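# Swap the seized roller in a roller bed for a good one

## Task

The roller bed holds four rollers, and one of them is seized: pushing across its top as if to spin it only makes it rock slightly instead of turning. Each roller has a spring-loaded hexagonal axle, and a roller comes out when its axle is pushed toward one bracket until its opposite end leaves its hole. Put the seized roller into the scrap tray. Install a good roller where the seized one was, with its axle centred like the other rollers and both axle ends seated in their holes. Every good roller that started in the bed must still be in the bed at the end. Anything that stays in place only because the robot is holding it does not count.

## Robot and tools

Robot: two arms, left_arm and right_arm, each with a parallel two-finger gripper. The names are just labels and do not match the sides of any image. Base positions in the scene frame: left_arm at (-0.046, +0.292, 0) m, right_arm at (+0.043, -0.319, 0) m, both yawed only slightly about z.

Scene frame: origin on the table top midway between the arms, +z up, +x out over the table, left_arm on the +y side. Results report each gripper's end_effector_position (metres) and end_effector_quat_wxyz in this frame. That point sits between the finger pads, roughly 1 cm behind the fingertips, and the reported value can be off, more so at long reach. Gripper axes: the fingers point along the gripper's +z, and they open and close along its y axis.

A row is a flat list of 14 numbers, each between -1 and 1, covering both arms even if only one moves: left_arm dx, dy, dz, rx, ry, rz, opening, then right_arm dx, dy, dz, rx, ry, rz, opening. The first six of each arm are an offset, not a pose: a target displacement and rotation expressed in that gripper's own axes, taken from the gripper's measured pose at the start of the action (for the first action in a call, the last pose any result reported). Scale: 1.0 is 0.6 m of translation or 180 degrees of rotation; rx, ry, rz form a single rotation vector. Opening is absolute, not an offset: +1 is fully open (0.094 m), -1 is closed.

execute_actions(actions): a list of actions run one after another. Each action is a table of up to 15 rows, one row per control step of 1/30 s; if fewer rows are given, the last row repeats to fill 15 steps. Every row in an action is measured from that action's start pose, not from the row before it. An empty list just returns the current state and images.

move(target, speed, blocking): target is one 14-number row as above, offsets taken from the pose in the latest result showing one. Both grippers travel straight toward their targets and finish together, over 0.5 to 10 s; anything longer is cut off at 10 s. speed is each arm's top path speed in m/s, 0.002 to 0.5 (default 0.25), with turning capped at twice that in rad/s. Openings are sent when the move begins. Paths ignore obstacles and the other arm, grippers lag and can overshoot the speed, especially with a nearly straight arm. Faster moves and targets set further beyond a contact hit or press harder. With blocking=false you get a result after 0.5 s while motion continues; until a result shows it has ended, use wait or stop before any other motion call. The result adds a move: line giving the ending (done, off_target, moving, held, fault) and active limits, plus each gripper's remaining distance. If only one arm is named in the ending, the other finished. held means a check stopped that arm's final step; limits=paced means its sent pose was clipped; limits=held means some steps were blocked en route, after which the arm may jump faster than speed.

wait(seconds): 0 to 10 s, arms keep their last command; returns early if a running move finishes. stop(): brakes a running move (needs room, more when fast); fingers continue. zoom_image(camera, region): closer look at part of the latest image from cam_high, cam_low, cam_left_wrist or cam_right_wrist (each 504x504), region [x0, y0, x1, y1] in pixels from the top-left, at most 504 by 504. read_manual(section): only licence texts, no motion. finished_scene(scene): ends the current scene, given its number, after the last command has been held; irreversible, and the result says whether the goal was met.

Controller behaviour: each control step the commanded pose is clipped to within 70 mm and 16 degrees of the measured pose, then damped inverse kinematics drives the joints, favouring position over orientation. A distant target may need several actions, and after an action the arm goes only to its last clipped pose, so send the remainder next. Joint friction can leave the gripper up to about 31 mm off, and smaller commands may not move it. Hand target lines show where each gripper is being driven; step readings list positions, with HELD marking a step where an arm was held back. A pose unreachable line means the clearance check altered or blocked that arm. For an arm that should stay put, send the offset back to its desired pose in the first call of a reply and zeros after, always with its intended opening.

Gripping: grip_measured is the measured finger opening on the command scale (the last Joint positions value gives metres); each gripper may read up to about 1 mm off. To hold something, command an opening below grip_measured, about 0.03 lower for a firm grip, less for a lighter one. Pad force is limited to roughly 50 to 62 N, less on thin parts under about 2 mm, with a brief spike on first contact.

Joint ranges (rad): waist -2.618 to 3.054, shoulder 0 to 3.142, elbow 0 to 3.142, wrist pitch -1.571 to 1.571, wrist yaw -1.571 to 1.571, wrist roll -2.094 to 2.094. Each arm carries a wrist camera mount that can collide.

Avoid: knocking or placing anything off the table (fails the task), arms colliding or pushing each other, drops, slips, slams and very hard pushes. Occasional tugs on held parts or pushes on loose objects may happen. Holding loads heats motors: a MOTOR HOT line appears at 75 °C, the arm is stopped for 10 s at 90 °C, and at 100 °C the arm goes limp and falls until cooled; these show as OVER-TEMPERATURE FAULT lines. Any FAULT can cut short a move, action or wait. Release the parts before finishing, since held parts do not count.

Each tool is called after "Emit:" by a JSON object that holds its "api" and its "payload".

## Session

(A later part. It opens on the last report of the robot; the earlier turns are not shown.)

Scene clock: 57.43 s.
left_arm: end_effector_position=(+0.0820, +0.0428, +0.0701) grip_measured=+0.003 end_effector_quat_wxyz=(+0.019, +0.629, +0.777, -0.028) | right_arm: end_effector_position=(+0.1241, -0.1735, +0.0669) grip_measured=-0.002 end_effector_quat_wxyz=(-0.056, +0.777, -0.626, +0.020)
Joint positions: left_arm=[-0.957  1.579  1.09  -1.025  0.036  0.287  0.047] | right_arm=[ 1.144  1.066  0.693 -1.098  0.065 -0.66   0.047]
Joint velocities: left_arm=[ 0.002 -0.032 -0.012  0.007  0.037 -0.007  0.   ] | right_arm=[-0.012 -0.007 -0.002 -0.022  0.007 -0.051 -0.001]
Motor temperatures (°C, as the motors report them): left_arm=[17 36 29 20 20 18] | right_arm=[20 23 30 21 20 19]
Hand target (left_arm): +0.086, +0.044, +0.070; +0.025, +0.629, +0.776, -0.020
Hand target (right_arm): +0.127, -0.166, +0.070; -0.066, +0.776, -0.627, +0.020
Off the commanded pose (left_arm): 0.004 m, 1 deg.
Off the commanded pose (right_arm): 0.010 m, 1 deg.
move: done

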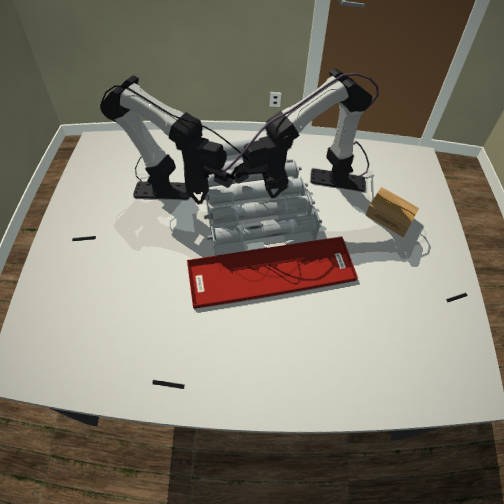

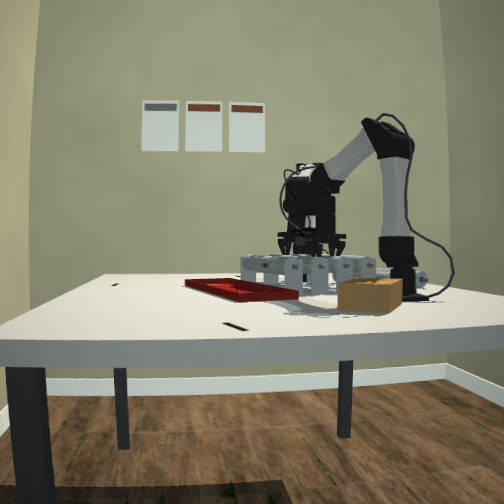

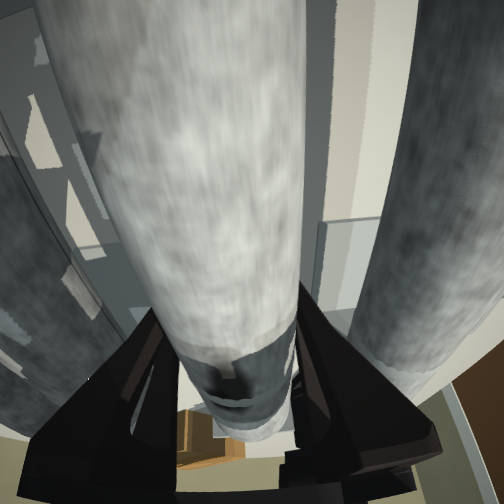

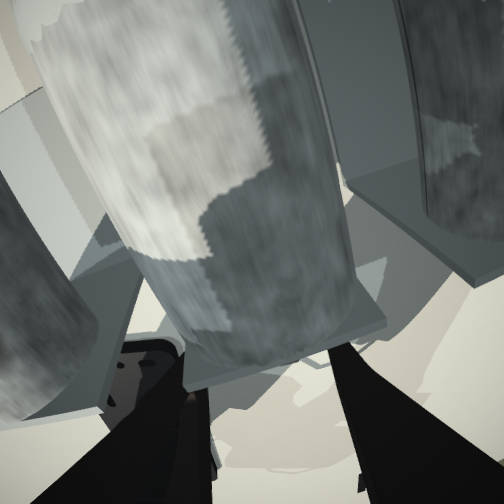

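Emit:
{"api": "move", "payload": {"target": [0,0,0,0,0,0,-0.05,0,-0.015,0,0,0,0,-1], "speed": 0.05}}

Emit:
{"api": "move", "payload": {"target": [0,0,0,0,0,0,-0.05,0.13,0,0,0,0,0,-1], "speed": 0.03}}

Emit:
{"api": "move", "payload": {"target": [0,0,-0.09,0,0.07,0,-0.05,0.03,0,0,0,0,0,-1], "speed": 0.07}}

Scene clock: 61.73 s.
left_arm: end_effector_position=(+0.0819, +0.0428, +0.0701) grip_measured=+0.003 end_effector_quat_wxyz=(+0.019, +0.629, +0.777, -0.028) | right_arm: end_effector_position=(+0.1344, -0.1703, +0.0684) grip_measured=-0.786 end_effector_quat_wxyz=(-0.070, +0.775, -0.628, +0.024)
Joint positions: left_arm=[-0.957  1.579  1.09  -1.025  0.037  0.287  0.047] | right_arm=[ 1.107  1.07   0.697 -1.07   0.074 -0.693  0.01 ]
Joint velocities: left_arm=[-0.002 -0.007  0.012 -0.066 -0.007  0.007 -0.   ] | right_arm=[-0.012  0.007 -0.017 -0.007  0.007  0.007 -0.   ]
Motor temperatures (°C, as the motors report them): left_arm=[17 36 29 20 20 18] | right_arm=[20 22 30 21 20 19]
Hand target (left_arm): +0.082, +0.043, +0.070; +0.020, +0.629, +0.777, -0.028
Hand target (right_arm): +0.133, -0.171, +0.068; -0.057, +0.777, -0.626, +0.020
Off the commanded pose (left_arm): 0.000 m, 0 deg.
Off the commanded pose (right_arm): 0.002 m, 2 deg.
move: done

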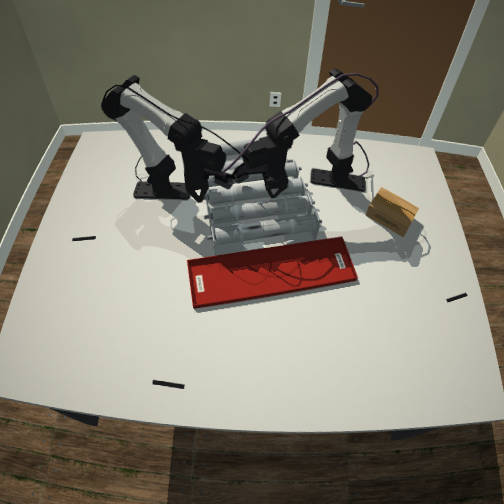

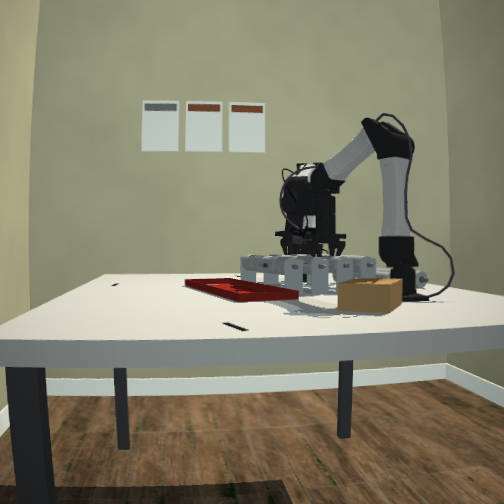

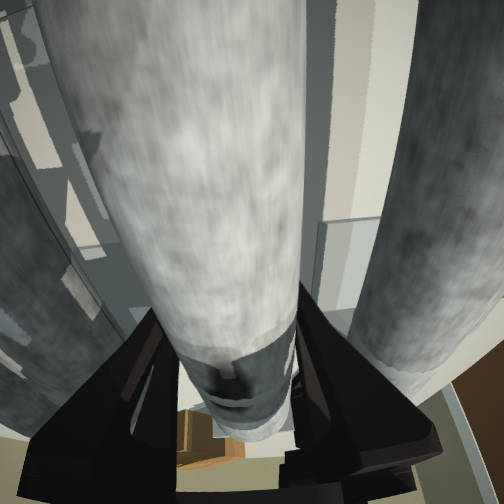

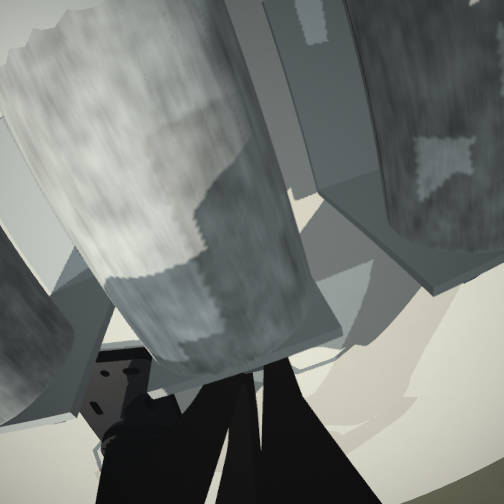

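Scene clock: 64.67 s.
left_arm: end_effector_position=(+0.0822, +0.0417, +0.0698) grip_measured=+0.003 end_effector_quat_wxyz=(+0.021, +0.629, +0.777, -0.029) | right_arm: end_effector_position=(+0.1412, -0.1915, +0.0682) grip_measured=-0.786 end_effector_quat_wxyz=(-0.125, +0.783, -0.604, -0.076)
Joint positions: left_arm=[-0.957  1.58   1.09  -1.02   0.038  0.286  0.047] | right_arm=[ 0.716  0.891  0.596 -1.059 -0.201 -1.105  0.01 ]
Joint velocities: left_arm=[ 0.002  0.002  0.002 -0.007  0.022  0.022  0.001] | right_arm=[-0.017  0.007 -0.002  0.007 -0.022 -0.051 -0.   ]
Motor temperatures (°C, as the motors report them): left_arm=[17 36 29 20 20 18] | right_arm=[20 22 30 21 20 19]
Hand target (left_arm): +0.082, +0.043, +0.070; +0.019, +0.629, +0.777, -0.028
Hand target (right_arm): +0.149, -0.235, +0.064; -0.072, +0.777, -0.625, +0.015
Off the commanded pose (left_arm): 0.001 m, 0 deg.
Off the commanded pose (right_arm): 0.056 m, 13 deg.
move: off_target (right_arm)

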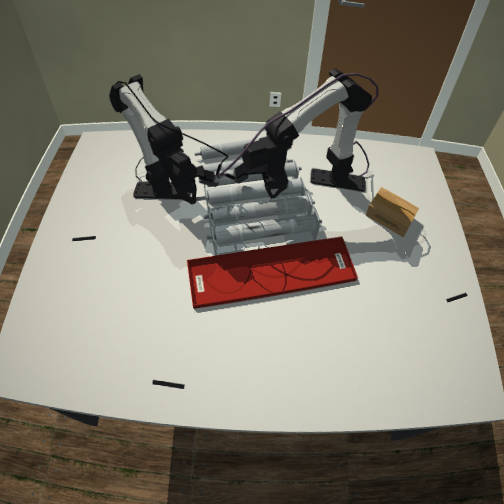

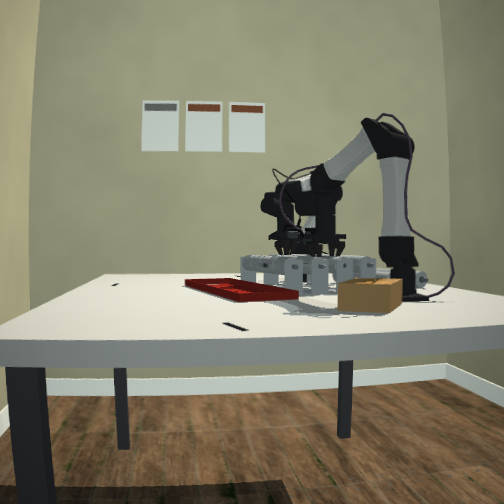

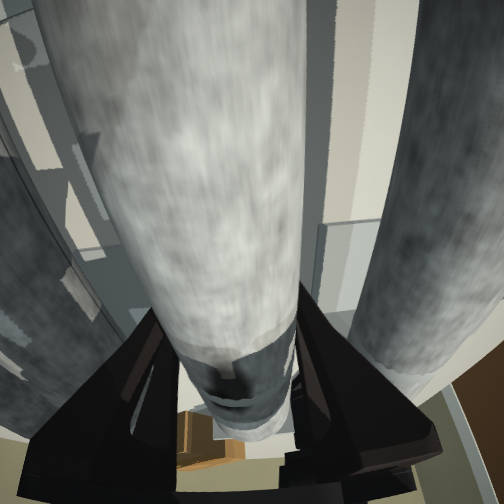

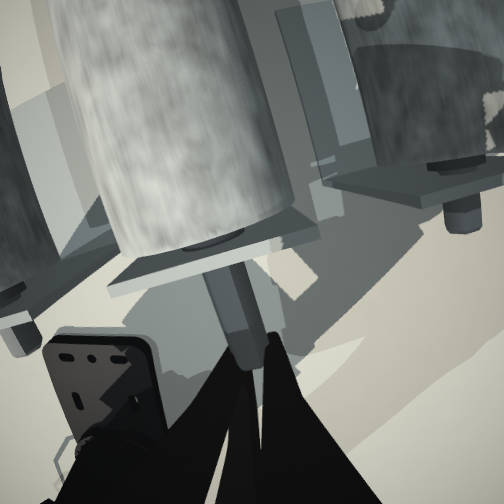

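Scene clock: 66.50 s.
left_arm: end_effector_position=(+0.0803, +0.0426, +0.0995) grip_measured=+0.003 end_effector_quat_wxyz=(-0.077, +0.623, +0.778, +0.025) | right_arm: end_effector_position=(+0.1410, -0.1890, +0.0630) grip_measured=-0.786 end_effector_quat_wxyz=(-0.145, +0.781, -0.596, -0.115)
Joint positions: left_arm=[-0.975  1.759  1.397 -1.371  0.016  0.259  0.047] | right_arm=[ 0.613  0.891  0.558 -1.028 -0.31  -1.208  0.01 ]
Joint velocities: left_arm=[-0.012  0.002  0.007  0.007  0.037  0.007  0.   ] | right_arm=[ 0.002 -0.007 -0.022 -0.081 -0.066 -0.007 -0.   ]
Motor temperatures (°C, as the motors report them): left_arm=[17 36 30 20 20 18] | right_arm=[20 22 30 21 20 19]
Hand target (left_arm): +0.082, +0.045, +0.122; -0.064, +0.627, +0.775, +0.038
Hand target (right_arm): +0.146, -0.206, +0.063; -0.126, +0.783, -0.604, -0.077
Off the commanded pose (left_arm): 0.024 m, 2 deg.
Off the commanded pose (right_arm): 0.020 m, 5 deg.
move: off_target (left_arm, right_arm)

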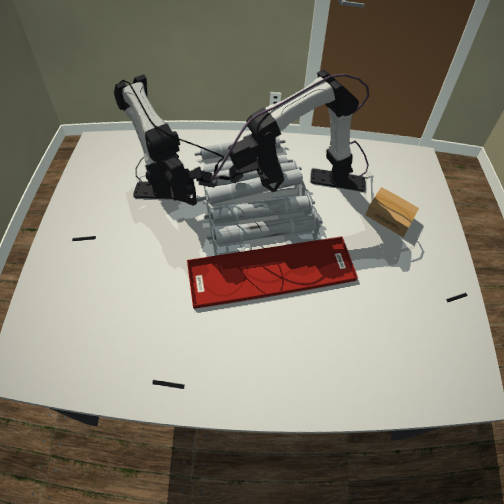

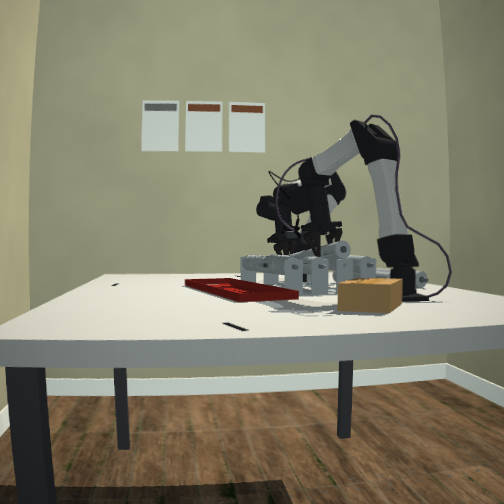

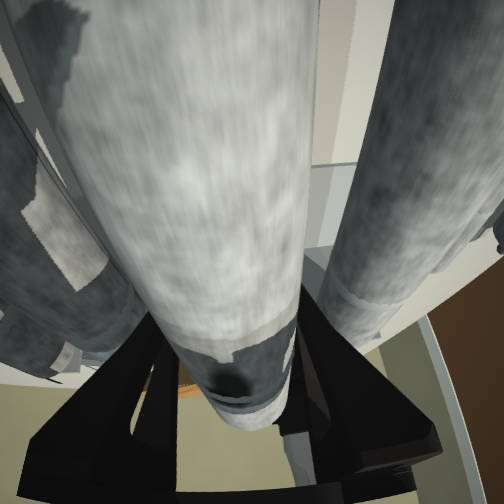

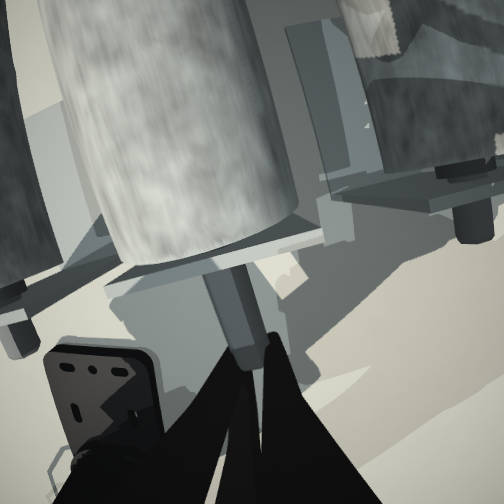

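Out. Release, slide, lift, carry.

Emit:
{"api": "move", "payload": {"target": [0,0,-0.05,0,0,0,-0.05,0,0,0,0,0,0,0], "speed": 0.07}}

Emit:
{"api": "move", "payload": {"target": [0.08,0,-0.03,0,0,0,-0.05,0.05,0,-0.05,0,0,0,0], "speed": 0.07}}

Emit:
{"api": "move", "payload": {"target": [0,0,-0.12,0,-0.06,0,-0.05,0,0,0,0,0,0,0], "speed": 0.1}}

Emit:
{"api": "move", "payload": {"target": [-0.08,0.47,-0.03,0,0,0,-0.05,0,0,0,0,0,0,0], "speed": 0.15}}

Scene clock: 70.37 s.
left_arm: end_effector_position=(+0.0796, +0.0422, +0.1045) grip_measured=+0.003 end_effector_quat_wxyz=(-0.097, +0.620, +0.778, +0.032) | right_arm: end_effector_position=(+0.1410, -0.1886, +0.0632) grip_measured=-0.002 end_effector_quat_wxyz=(-0.146, +0.782, -0.595, -0.116)
Joint positions: left_arm=[-0.975  1.795  1.454 -1.432  0.021  0.256  0.047] | right_arm=[ 0.613  0.891  0.558 -1.027 -0.312 -1.21   0.047]
Joint velocities: left_arm=[-0.017  0.017  0.012 -0.037  0.022 -0.066  0.   ] | right_arm=[ 0.022 -0.007 -0.002  0.037 -0.022 -0.051  0.   ]
Motor temperatures (°C, as the motors report them): left_arm=[17 37 31 20 20 18] | right_arm=[20 22 31 21 20 19]
Hand target (left_arm): +0.082, +0.039, +0.128; -0.077, +0.623, +0.778, +0.025
Hand target (right_arm): +0.141, -0.189, +0.063; -0.145, +0.781, -0.596, -0.116
Off the commanded pose (left_arm): 0.025 m, 2 deg.
Off the commanded pose (right_arm): 0.000 m, 0 deg.
move: off_target (left_arm)

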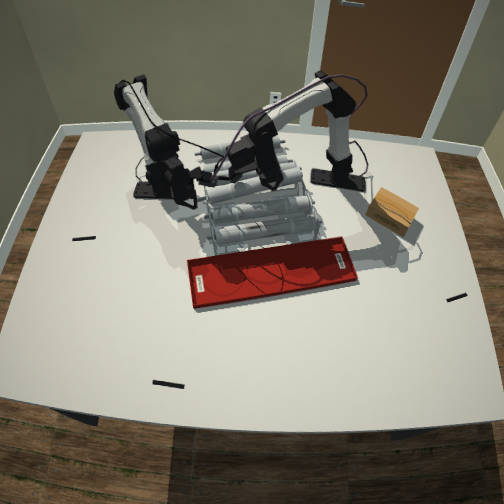

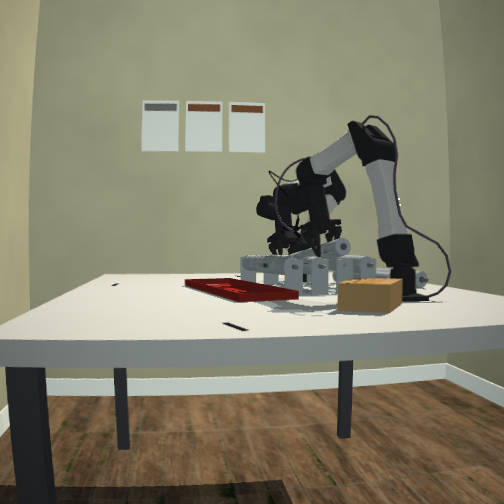

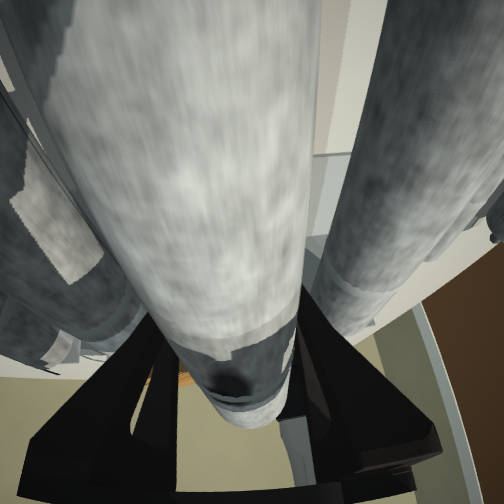

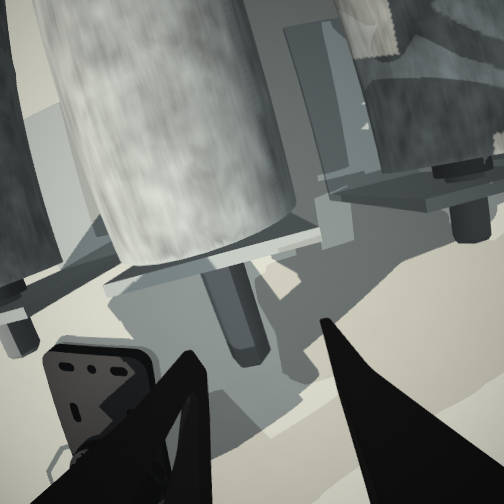

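Scene clock: 71.63 s.
left_arm: end_effector_position=(+0.0799, +0.0429, +0.1054) grip_measured=+0.003 end_effector_quat_wxyz=(-0.063, +0.620, +0.782, +0.001) | right_arm: end_effector_position=(+0.1500, -0.2254, +0.0752) grip_measured=-0.002 end_effector_quat_wxyz=(-0.144, +0.781, -0.597, -0.115)
Joint positions: left_arm=[-0.956  1.712  1.371 -1.347  0.048  0.27   0.047] | right_arm=[ 0.299  0.891  0.612 -1.192 -0.358 -1.536  0.047]
Joint velocities: left_arm=[ 0.002  0.017  0.007  0.022 -0.066 -0.007  0.001] | right_arm=[ 0.002  0.002 -0.017 -0.11  -0.037 -0.051  0.   ]
Motor temperatures (°C, as the motors report them): left_arm=[17 37 31 20 20 18] | right_arm=[20 22 31 21 20 19]
Hand target (left_arm): +0.071, +0.080, +0.129; -0.096, +0.620, +0.778, +0.031
Hand target (right_arm): +0.150, -0.225, +0.081; -0.148, +0.781, -0.595, -0.115
Off the commanded pose (left_arm): 0.050 m, 5 deg.
Off the commanded pose (right_arm): 0.005 m, 0 deg.
move: off_target (left_arm)

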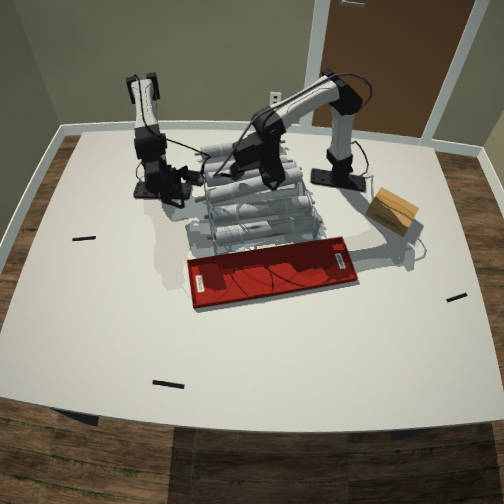

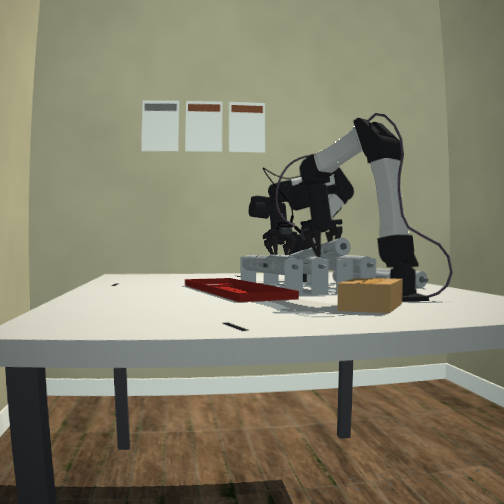

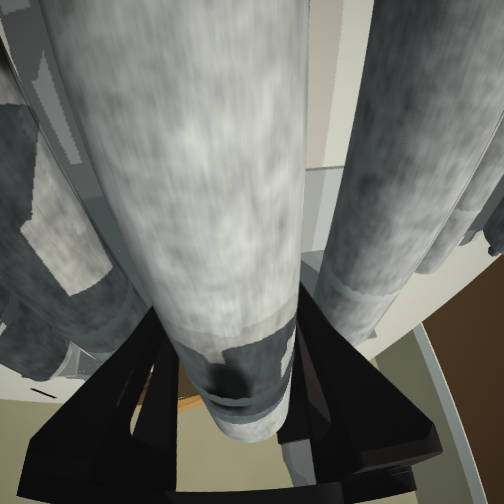

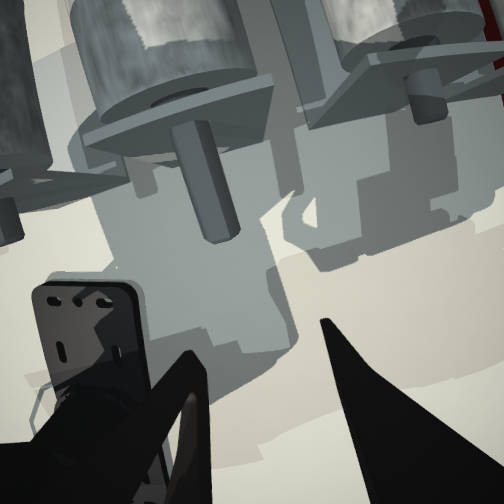

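Scene clock: 72.83 s.
left_arm: end_effector_position=(+0.0798, +0.0398, +0.1154) grip_measured=+0.003 end_effector_quat_wxyz=(-0.051, +0.615, +0.786, -0.022) | right_arm: end_effector_position=(+0.1500, -0.2254, +0.0752) grip_measured=-0.002 end_effector_quat_wxyz=(-0.144, +0.781, -0.597, -0.115)
Joint positions: left_arm=[-0.942  1.682  1.379 -1.345  0.081  0.272  0.047] | right_arm=[ 0.299  0.891  0.612 -1.192 -0.358 -1.536  0.047]
Joint velocities: left_arm=[-0.002  0.002  0.002  0.007 -0.007 -0.037 -0.   ] | right_arm=[-0.007  0.007 -0.002 -0.007 -0.051  0.066 -0.   ]
Motor temperatures (°C, as the motors report them): left_arm=[17 38 32 20 20 18] | right_arm=[20 22 31 21 20 19]
Hand target (left_arm): +0.085, +0.039, +0.172; +0.013, +0.618, +0.784, -0.056
Hand target (right_arm): +0.150, -0.225, +0.075; -0.144, +0.781, -0.597, -0.115
Off the commanded pose (left_arm): 0.062 m, 8 deg.
Off the commanded pose (right_arm): 0.000 m, 0 deg.
move: off_target (left_arm)

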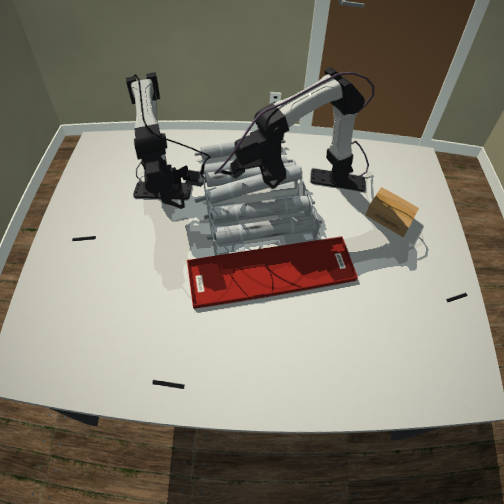

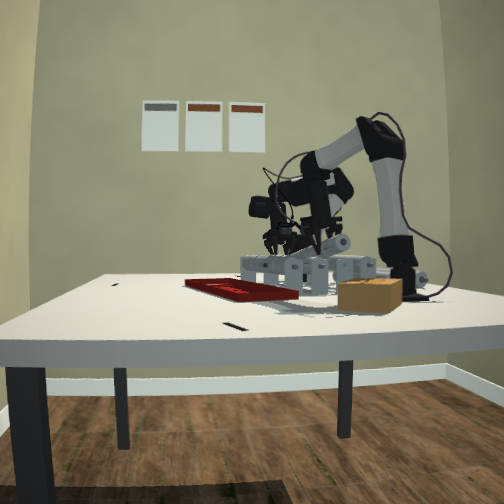

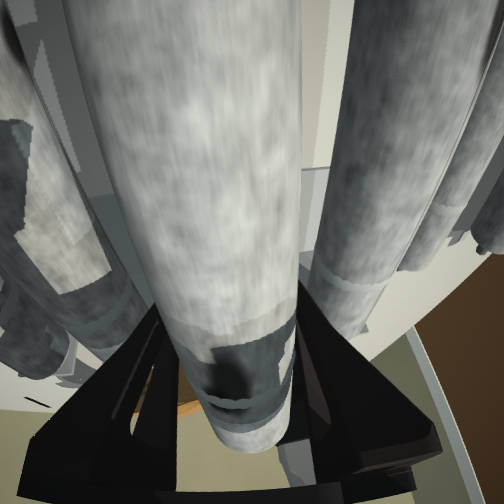

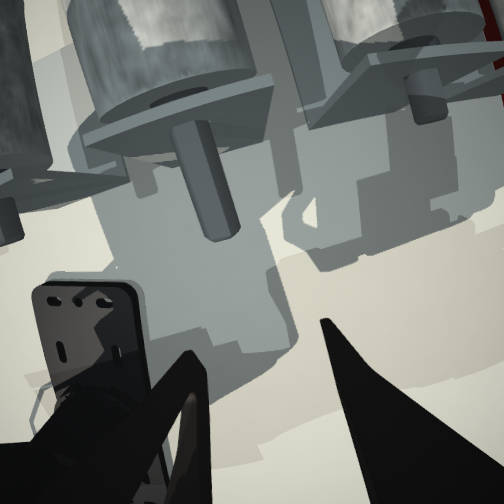

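Scene clock: 75.03 s.
left_arm: end_effector_position=(+0.1196, +0.0478, +0.1058) grip_measured=+0.003 end_effector_quat_wxyz=(-0.169, +0.647, +0.737, -0.101) | right_arm: end_effector_position=(+0.1500, -0.2254, +0.0752) grip_measured=-0.002 end_effector_quat_wxyz=(-0.144, +0.781, -0.597, -0.115)
Joint positions: left_arm=[-0.721  1.949  1.613 -1.554  0.237  0.641  0.047] | right_arm=[ 0.299  0.891  0.612 -1.192 -0.358 -1.536  0.047]
Joint velocities: left_arm=[ 0.002 -0.002  0.007  0.007  0.081 -0.007 -0.001] | right_arm=[-0.002  0.017 -0.002  0.037  0.095  0.007 -0.   ]
Motor temperatures (°C, as the motors report them): left_arm=[18 38 33 20 21 18] | right_arm=[20 22 31 21 20 19]
Hand target (left_arm): +0.200, +0.056, +0.110; -0.064, +0.612, +0.788, -0.028
Hand target (right_arm): +0.150, -0.225, +0.075; -0.144, +0.781, -0.597, -0.115
Off the commanded pose (left_arm): 0.246 m, 18 deg; position and orientation clipped at the last step of the last action.
Off the commanded pose (right_arm): 0.000 m, 0 deg.
move: off_target (left_arm); limits=paced

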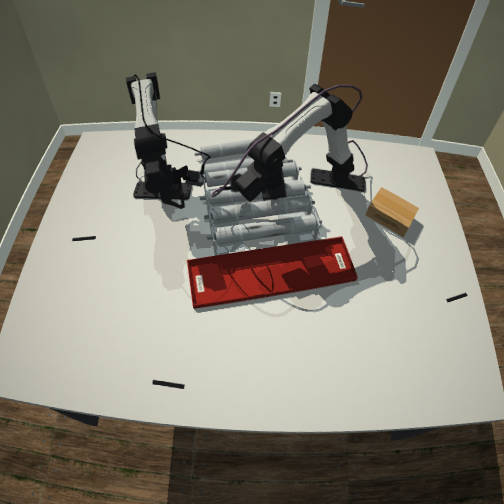

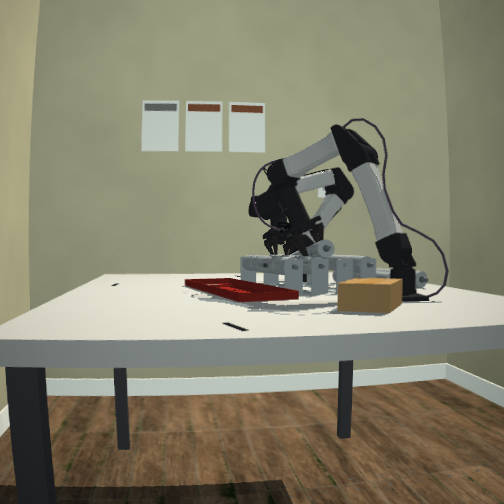

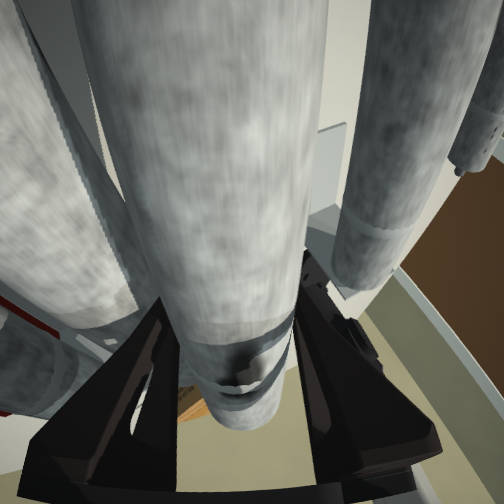

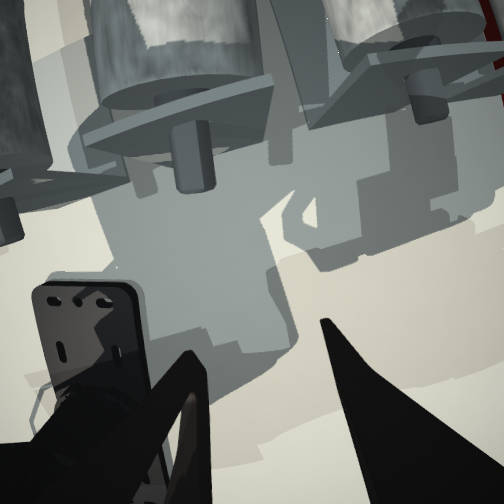

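Emit:
{"api": "move", "payload": {"target": [0,-0.063,0.01,-0.097,0.003,-0.036,-0.05,0,0,0,0,0,0,0], "speed": 0.07}}

Emit:
{"api": "move", "payload": {"target": [0.08,0,-0.01,0,0,0,-0.05,0,0,0,0,0,0,0], "speed": 0.05}}

Scene clock: 81.80 s.
left_arm: end_effector_position=(+0.0768, +0.0394, +0.1063) grip_measured=+0.002 end_effector_quat_wxyz=(-0.116, +0.608, +0.786, -0.009) | right_arm: end_effector_position=(+0.1500, -0.2254, +0.0752) grip_measured=-0.002 end_effector_quat_wxyz=(-0.144, +0.781, -0.597, -0.115)
Joint positions: left_arm=[-0.937  1.801  1.464 -1.441  0.105  0.274  0.047] | right_arm=[ 0.299  0.891  0.612 -1.192 -0.358 -1.536  0.047]
Joint velocities: left_arm=[ 0.002  0.002 -0.027  0.051 -0.007 -0.007 -0.   ] | right_arm=[ 0.017  0.002 -0.007  0.022  0.037  0.007 -0.   ]
Motor temperatures (°C, as the motors report them): left_arm=[18 39 34 20 21 18] | right_arm=[20 22 31 21 20 19]
Hand target (left_arm): +0.081, +0.042, +0.115; -0.081, +0.623, +0.778, +0.021
Hand target (right_arm): +0.150, -0.225, +0.075; -0.144, +0.781, -0.597, -0.115
Off the commanded pose (left_arm): 0.010 m, 6 deg.
Off the commanded pose (right_arm): 0.000 m, 0 deg.
move: off_target (left_arm)

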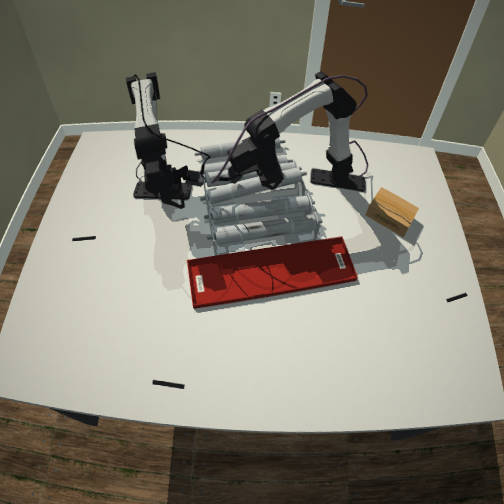

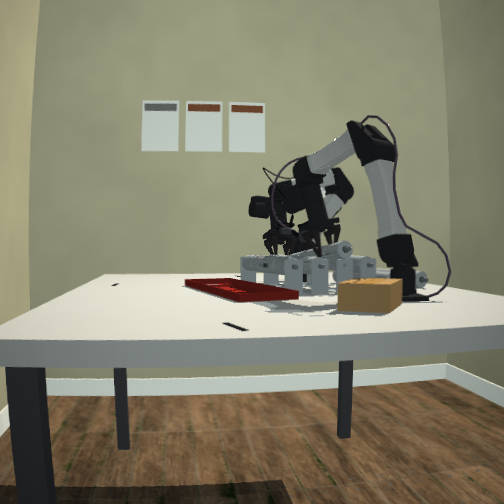

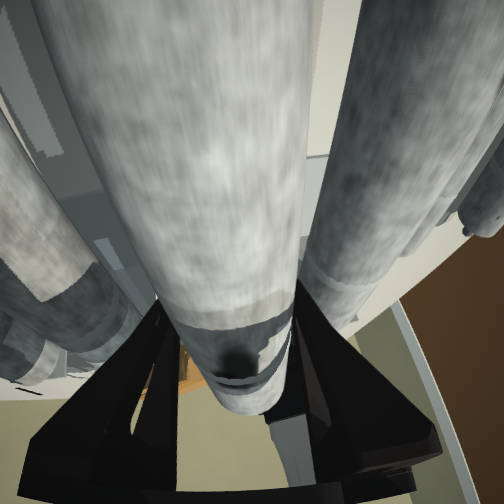

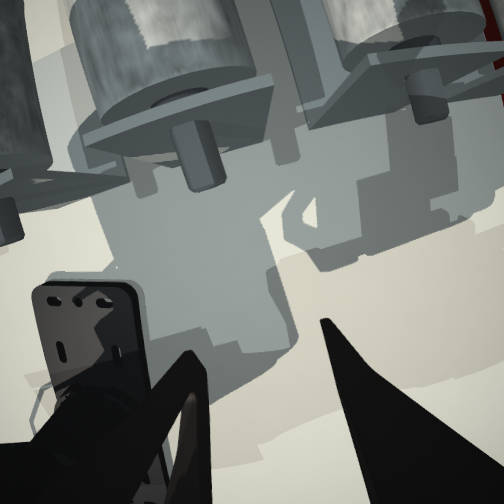

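Scene clock: 83.00 s.
left_arm: end_effector_position=(+0.0758, +0.0469, +0.1044) grip_measured=+0.002 end_effector_quat_wxyz=(-0.080, +0.608, +0.789, -0.039) | right_arm: end_effector_position=(+0.1500, -0.2254, +0.0752) grip_measured=-0.002 end_effector_quat_wxyz=(-0.144, +0.781, -0.597, -0.115)
Joint positions: left_arm=[-0.91   1.693  1.34  -1.339  0.131  0.294  0.047] | right_arm=[ 0.299  0.891  0.612 -1.192 -0.358 -1.536  0.047]
Joint velocities: left_arm=[ 0.007 -0.007  0.012 -0.037  0.066 -0.066  0.001] | right_arm=[-0.017 -0.002 -0.012 -0.022 -0.007  0.066  0.001]
Motor temperatures (°C, as the motors report them): left_arm=[18 40 34 20 21 18] | right_arm=[20 21 31 21 20 19]
Hand target (left_arm): +0.067, +0.081, +0.119; -0.115, +0.608, +0.785, -0.010
Hand target (right_arm): +0.150, -0.225, +0.075; -0.144, +0.781, -0.597, -0.115
Off the commanded pose (left_arm): 0.042 m, 5 deg.
Off the commanded pose (right_arm): 0.000 m, 0 deg.
move: off_target (left_arm)

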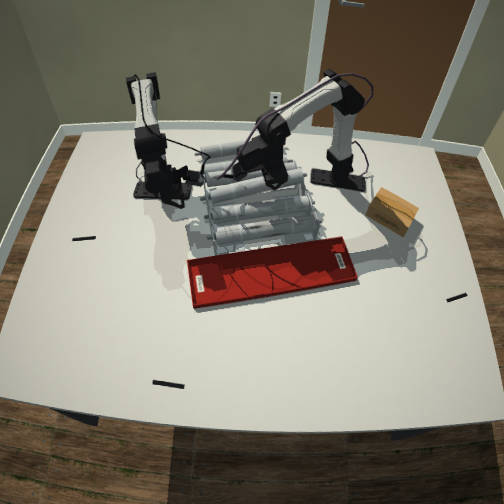

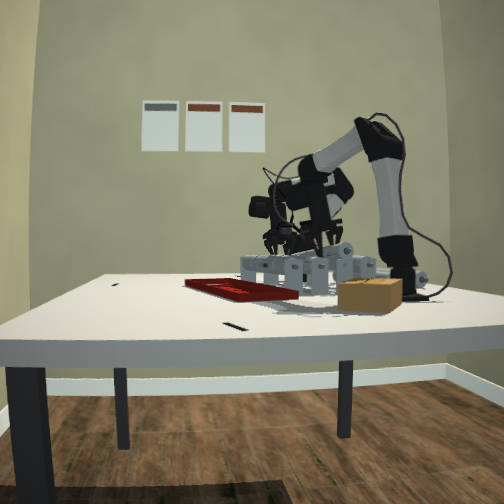

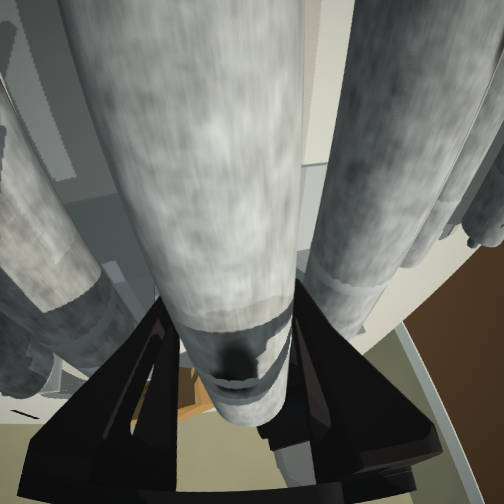

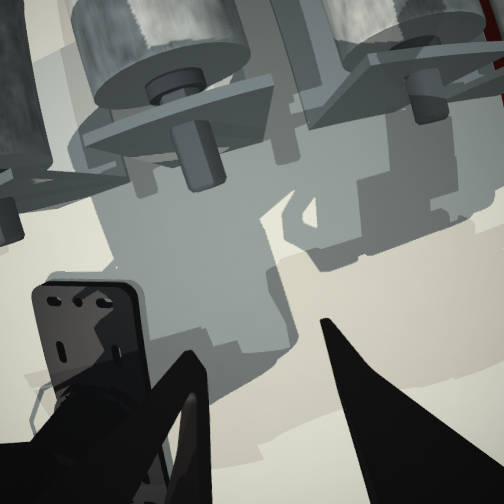

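Emit:
{"api": "move", "payload": {"target": [0,0,-0.02,0,0,0,-0.05,0,0,0,0,0,0,-1]}}

Emit:
{"api": "move", "payload": {"target": [0,0,-0.02,0,0,0,-0.05,-0.13,0.003,0.06,0,0,0,-1], "speed": 0.04}}

Emit:
{"api": "move", "payload": {"target": [0.04,0,-0.1,0,0,0,-0.05,-0.03,0,0,0,0,0,-1], "speed": 0.06}}

Scene clock: 89.80 s.
left_arm: end_effector_position=(+0.0784, +0.0403, +0.1034) grip_measured=+0.001 end_effector_quat_wxyz=(-0.072, +0.609, +0.788, -0.046) | right_arm: end_effector_position=(+0.1500, -0.2254, +0.0752) grip_measured=-0.980 end_effector_quat_wxyz=(-0.144, +0.781, -0.597, -0.115)
Joint positions: left_arm=[-0.91   1.702  1.347 -1.317  0.138  0.296  0.047] | right_arm=[ 0.299  0.891  0.612 -1.192 -0.358 -1.536  0.001]
Joint velocities: left_arm=[ 0.007  0.022  0.002 -0.051 -0.037 -0.037  0.   ] | right_arm=[-0.012 -0.002 -0.002  0.066 -0.037  0.022 -0.001]
Motor temperatures (°C, as the motors report them): left_arm=[18 41 34 20 21 18] | right_arm=[20 21 31 21 20 19]
Hand target (left_arm): +0.078, +0.046, +0.116; -0.079, +0.608, +0.789, -0.040
Hand target (right_arm): +0.150, -0.225, +0.075; -0.144, +0.781, -0.597, -0.115
Off the commanded pose (left_arm): 0.014 m, 1 deg.
Off the commanded pose (right_arm): 0.000 m, 0 deg.
move: off_target (left_arm)

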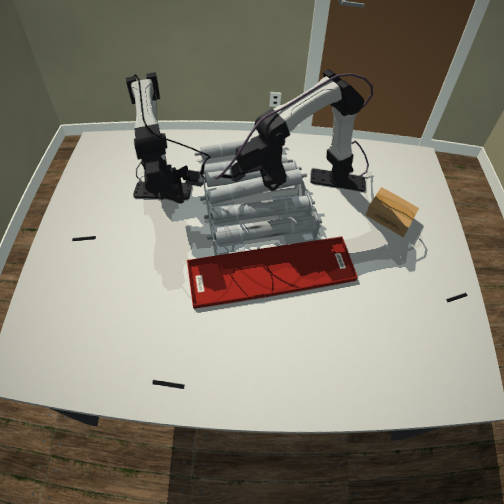

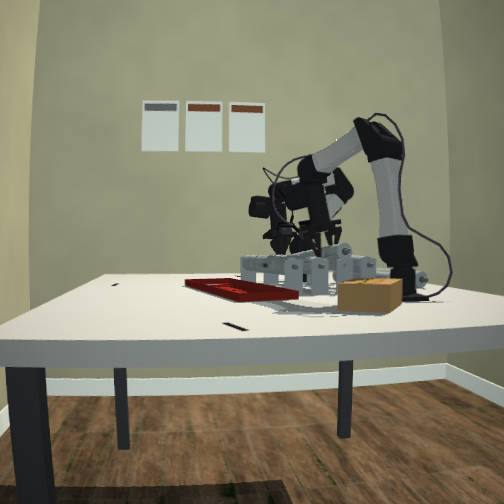

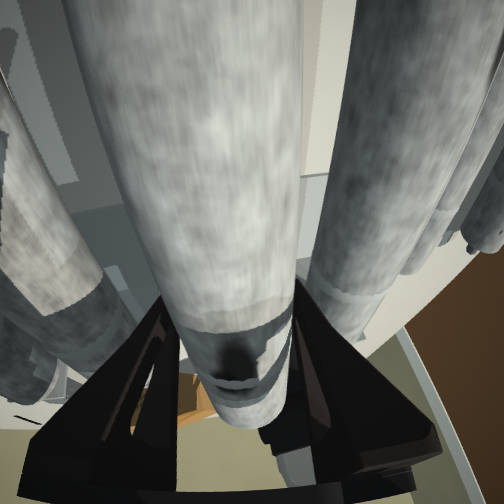

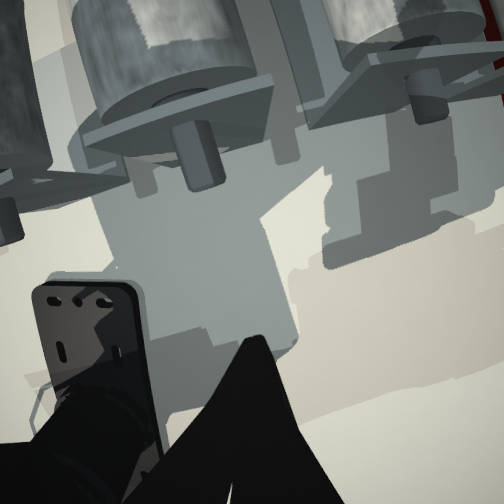

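Scene clock: 92.27 s.
left_arm: end_effector_position=(+0.0785, +0.0401, +0.1035) grip_measured=+0.001 end_effector_quat_wxyz=(-0.074, +0.609, +0.788, -0.045) | right_arm: end_effector_position=(+0.1307, -0.1790, +0.0664) grip_measured=-0.980 end_effector_quat_wxyz=(-0.106, +0.779, -0.616, -0.059)
Joint positions: left_arm=[-0.91   1.707  1.353 -1.323  0.138  0.297  0.047] | right_arm=[ 0.902  0.928  0.612 -1.043 -0.12  -0.904  0.001]
Joint velocities: left_arm=[-0.007 -0.002  0.002 -0.051  0.022 -0.037 -0.001] | right_arm=[ 0.017  0.002  0.007 -0.022  0.007  0.022 -0.   ]
Motor temperatures (°C, as the motors report them): left_arm=[18 41 34 20 21 18] | right_arm=[20 21 31 21 20 19]
Hand target (left_arm): +0.080, +0.040, +0.115; -0.071, +0.609, +0.788, -0.046
Hand target (right_arm): +0.125, -0.150, +0.071; -0.138, +0.783, -0.595, -0.114
Off the commanded pose (left_arm): 0.012 m, 0 deg.
Off the commanded pose (right_arm): 0.036 m, 8 deg.
move: off_target (left_arm, right_arm)

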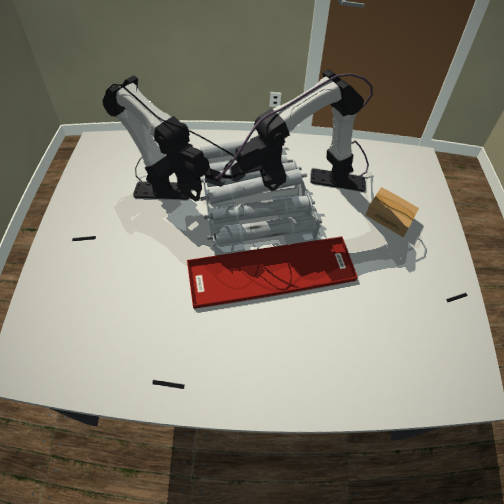

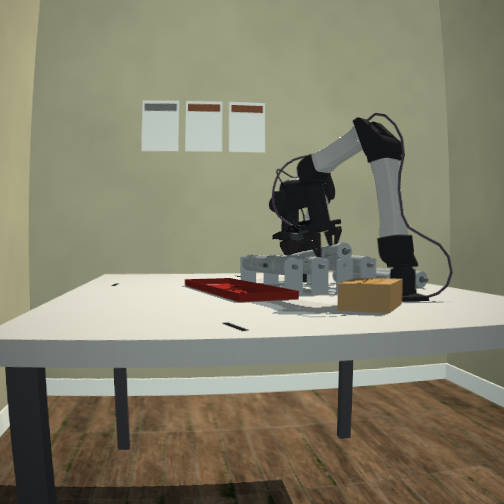

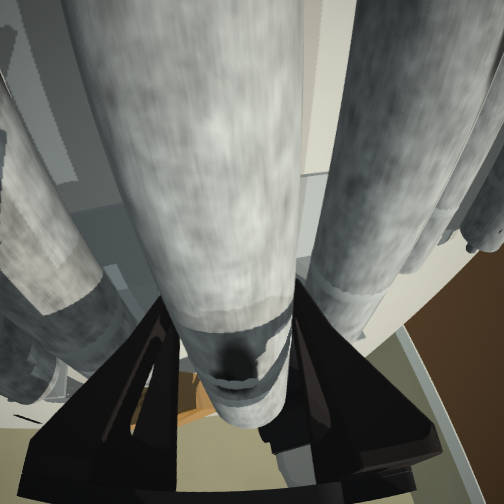

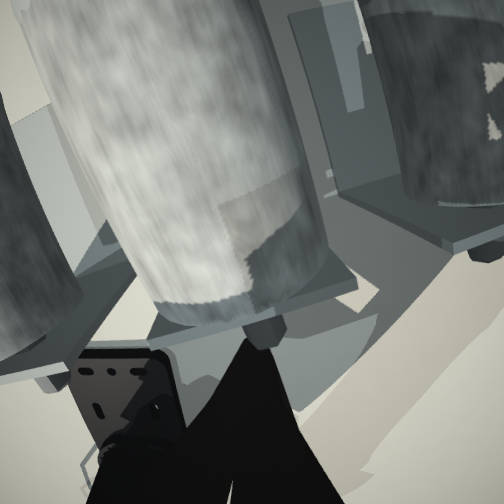

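Scene clock: 93.67 s.
left_arm: end_effector_position=(+0.0773, +0.0453, +0.1232) grip_measured=+0.001 end_effector_quat_wxyz=(-0.092, +0.602, +0.791, -0.055) | right_arm: end_effector_position=(+0.1297, -0.1803, +0.0636) grip_measured=-0.980 end_effector_quat_wxyz=(-0.089, +0.775, -0.624, -0.028)
Joint positions: left_arm=[-0.887  1.707  1.425 -1.424  0.167  0.308  0.047] | right_arm=[ 0.984  0.959  0.622 -1.051 -0.042 -0.814  0.001]
Joint velocities: left_arm=[-0.002  0.022 -0.007 -0.051 -0.095 -0.022  0.001] | right_arm=[ 0.012  0.002  0.002 -0.022  0.051  0.095 -0.001]
Motor temperatures (°C, as the motors report them): left_arm=[18 41 34 20 21 18] | right_arm=[20 21 31 22 20 19]
Hand target (left_arm): +0.081, +0.061, +0.160; -0.072, +0.609, +0.789, -0.045
Hand target (right_arm): +0.126, -0.163, +0.071; -0.105, +0.779, -0.615, -0.058
Off the commanded pose (left_arm): 0.045 m, 3 deg.
Off the commanded pose (right_arm): 0.020 m, 4 deg.
move: off_target (left_arm, right_arm)

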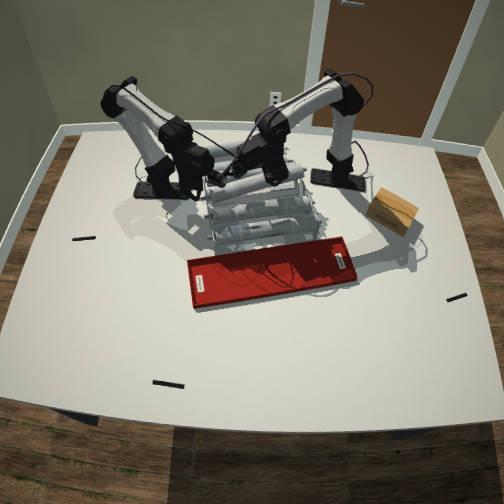

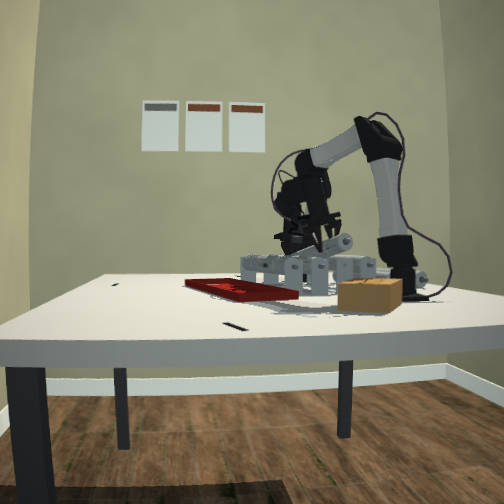

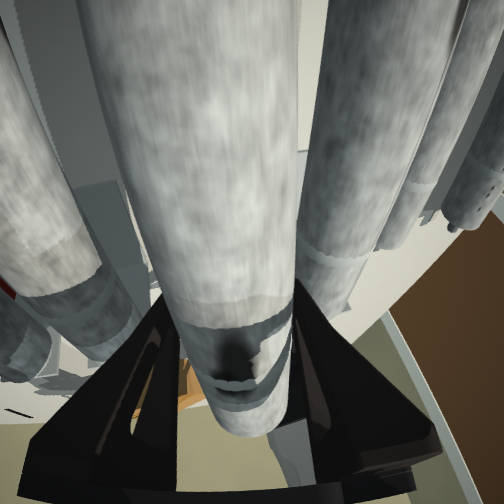

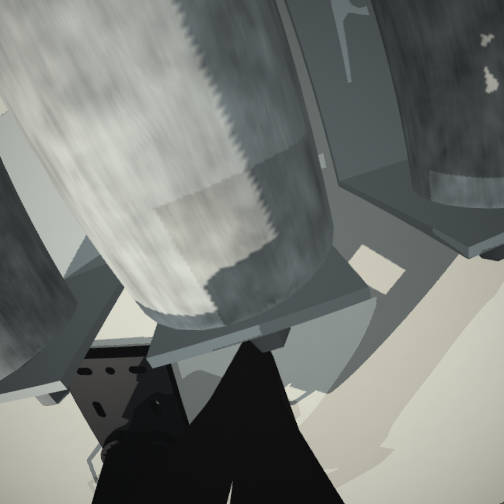

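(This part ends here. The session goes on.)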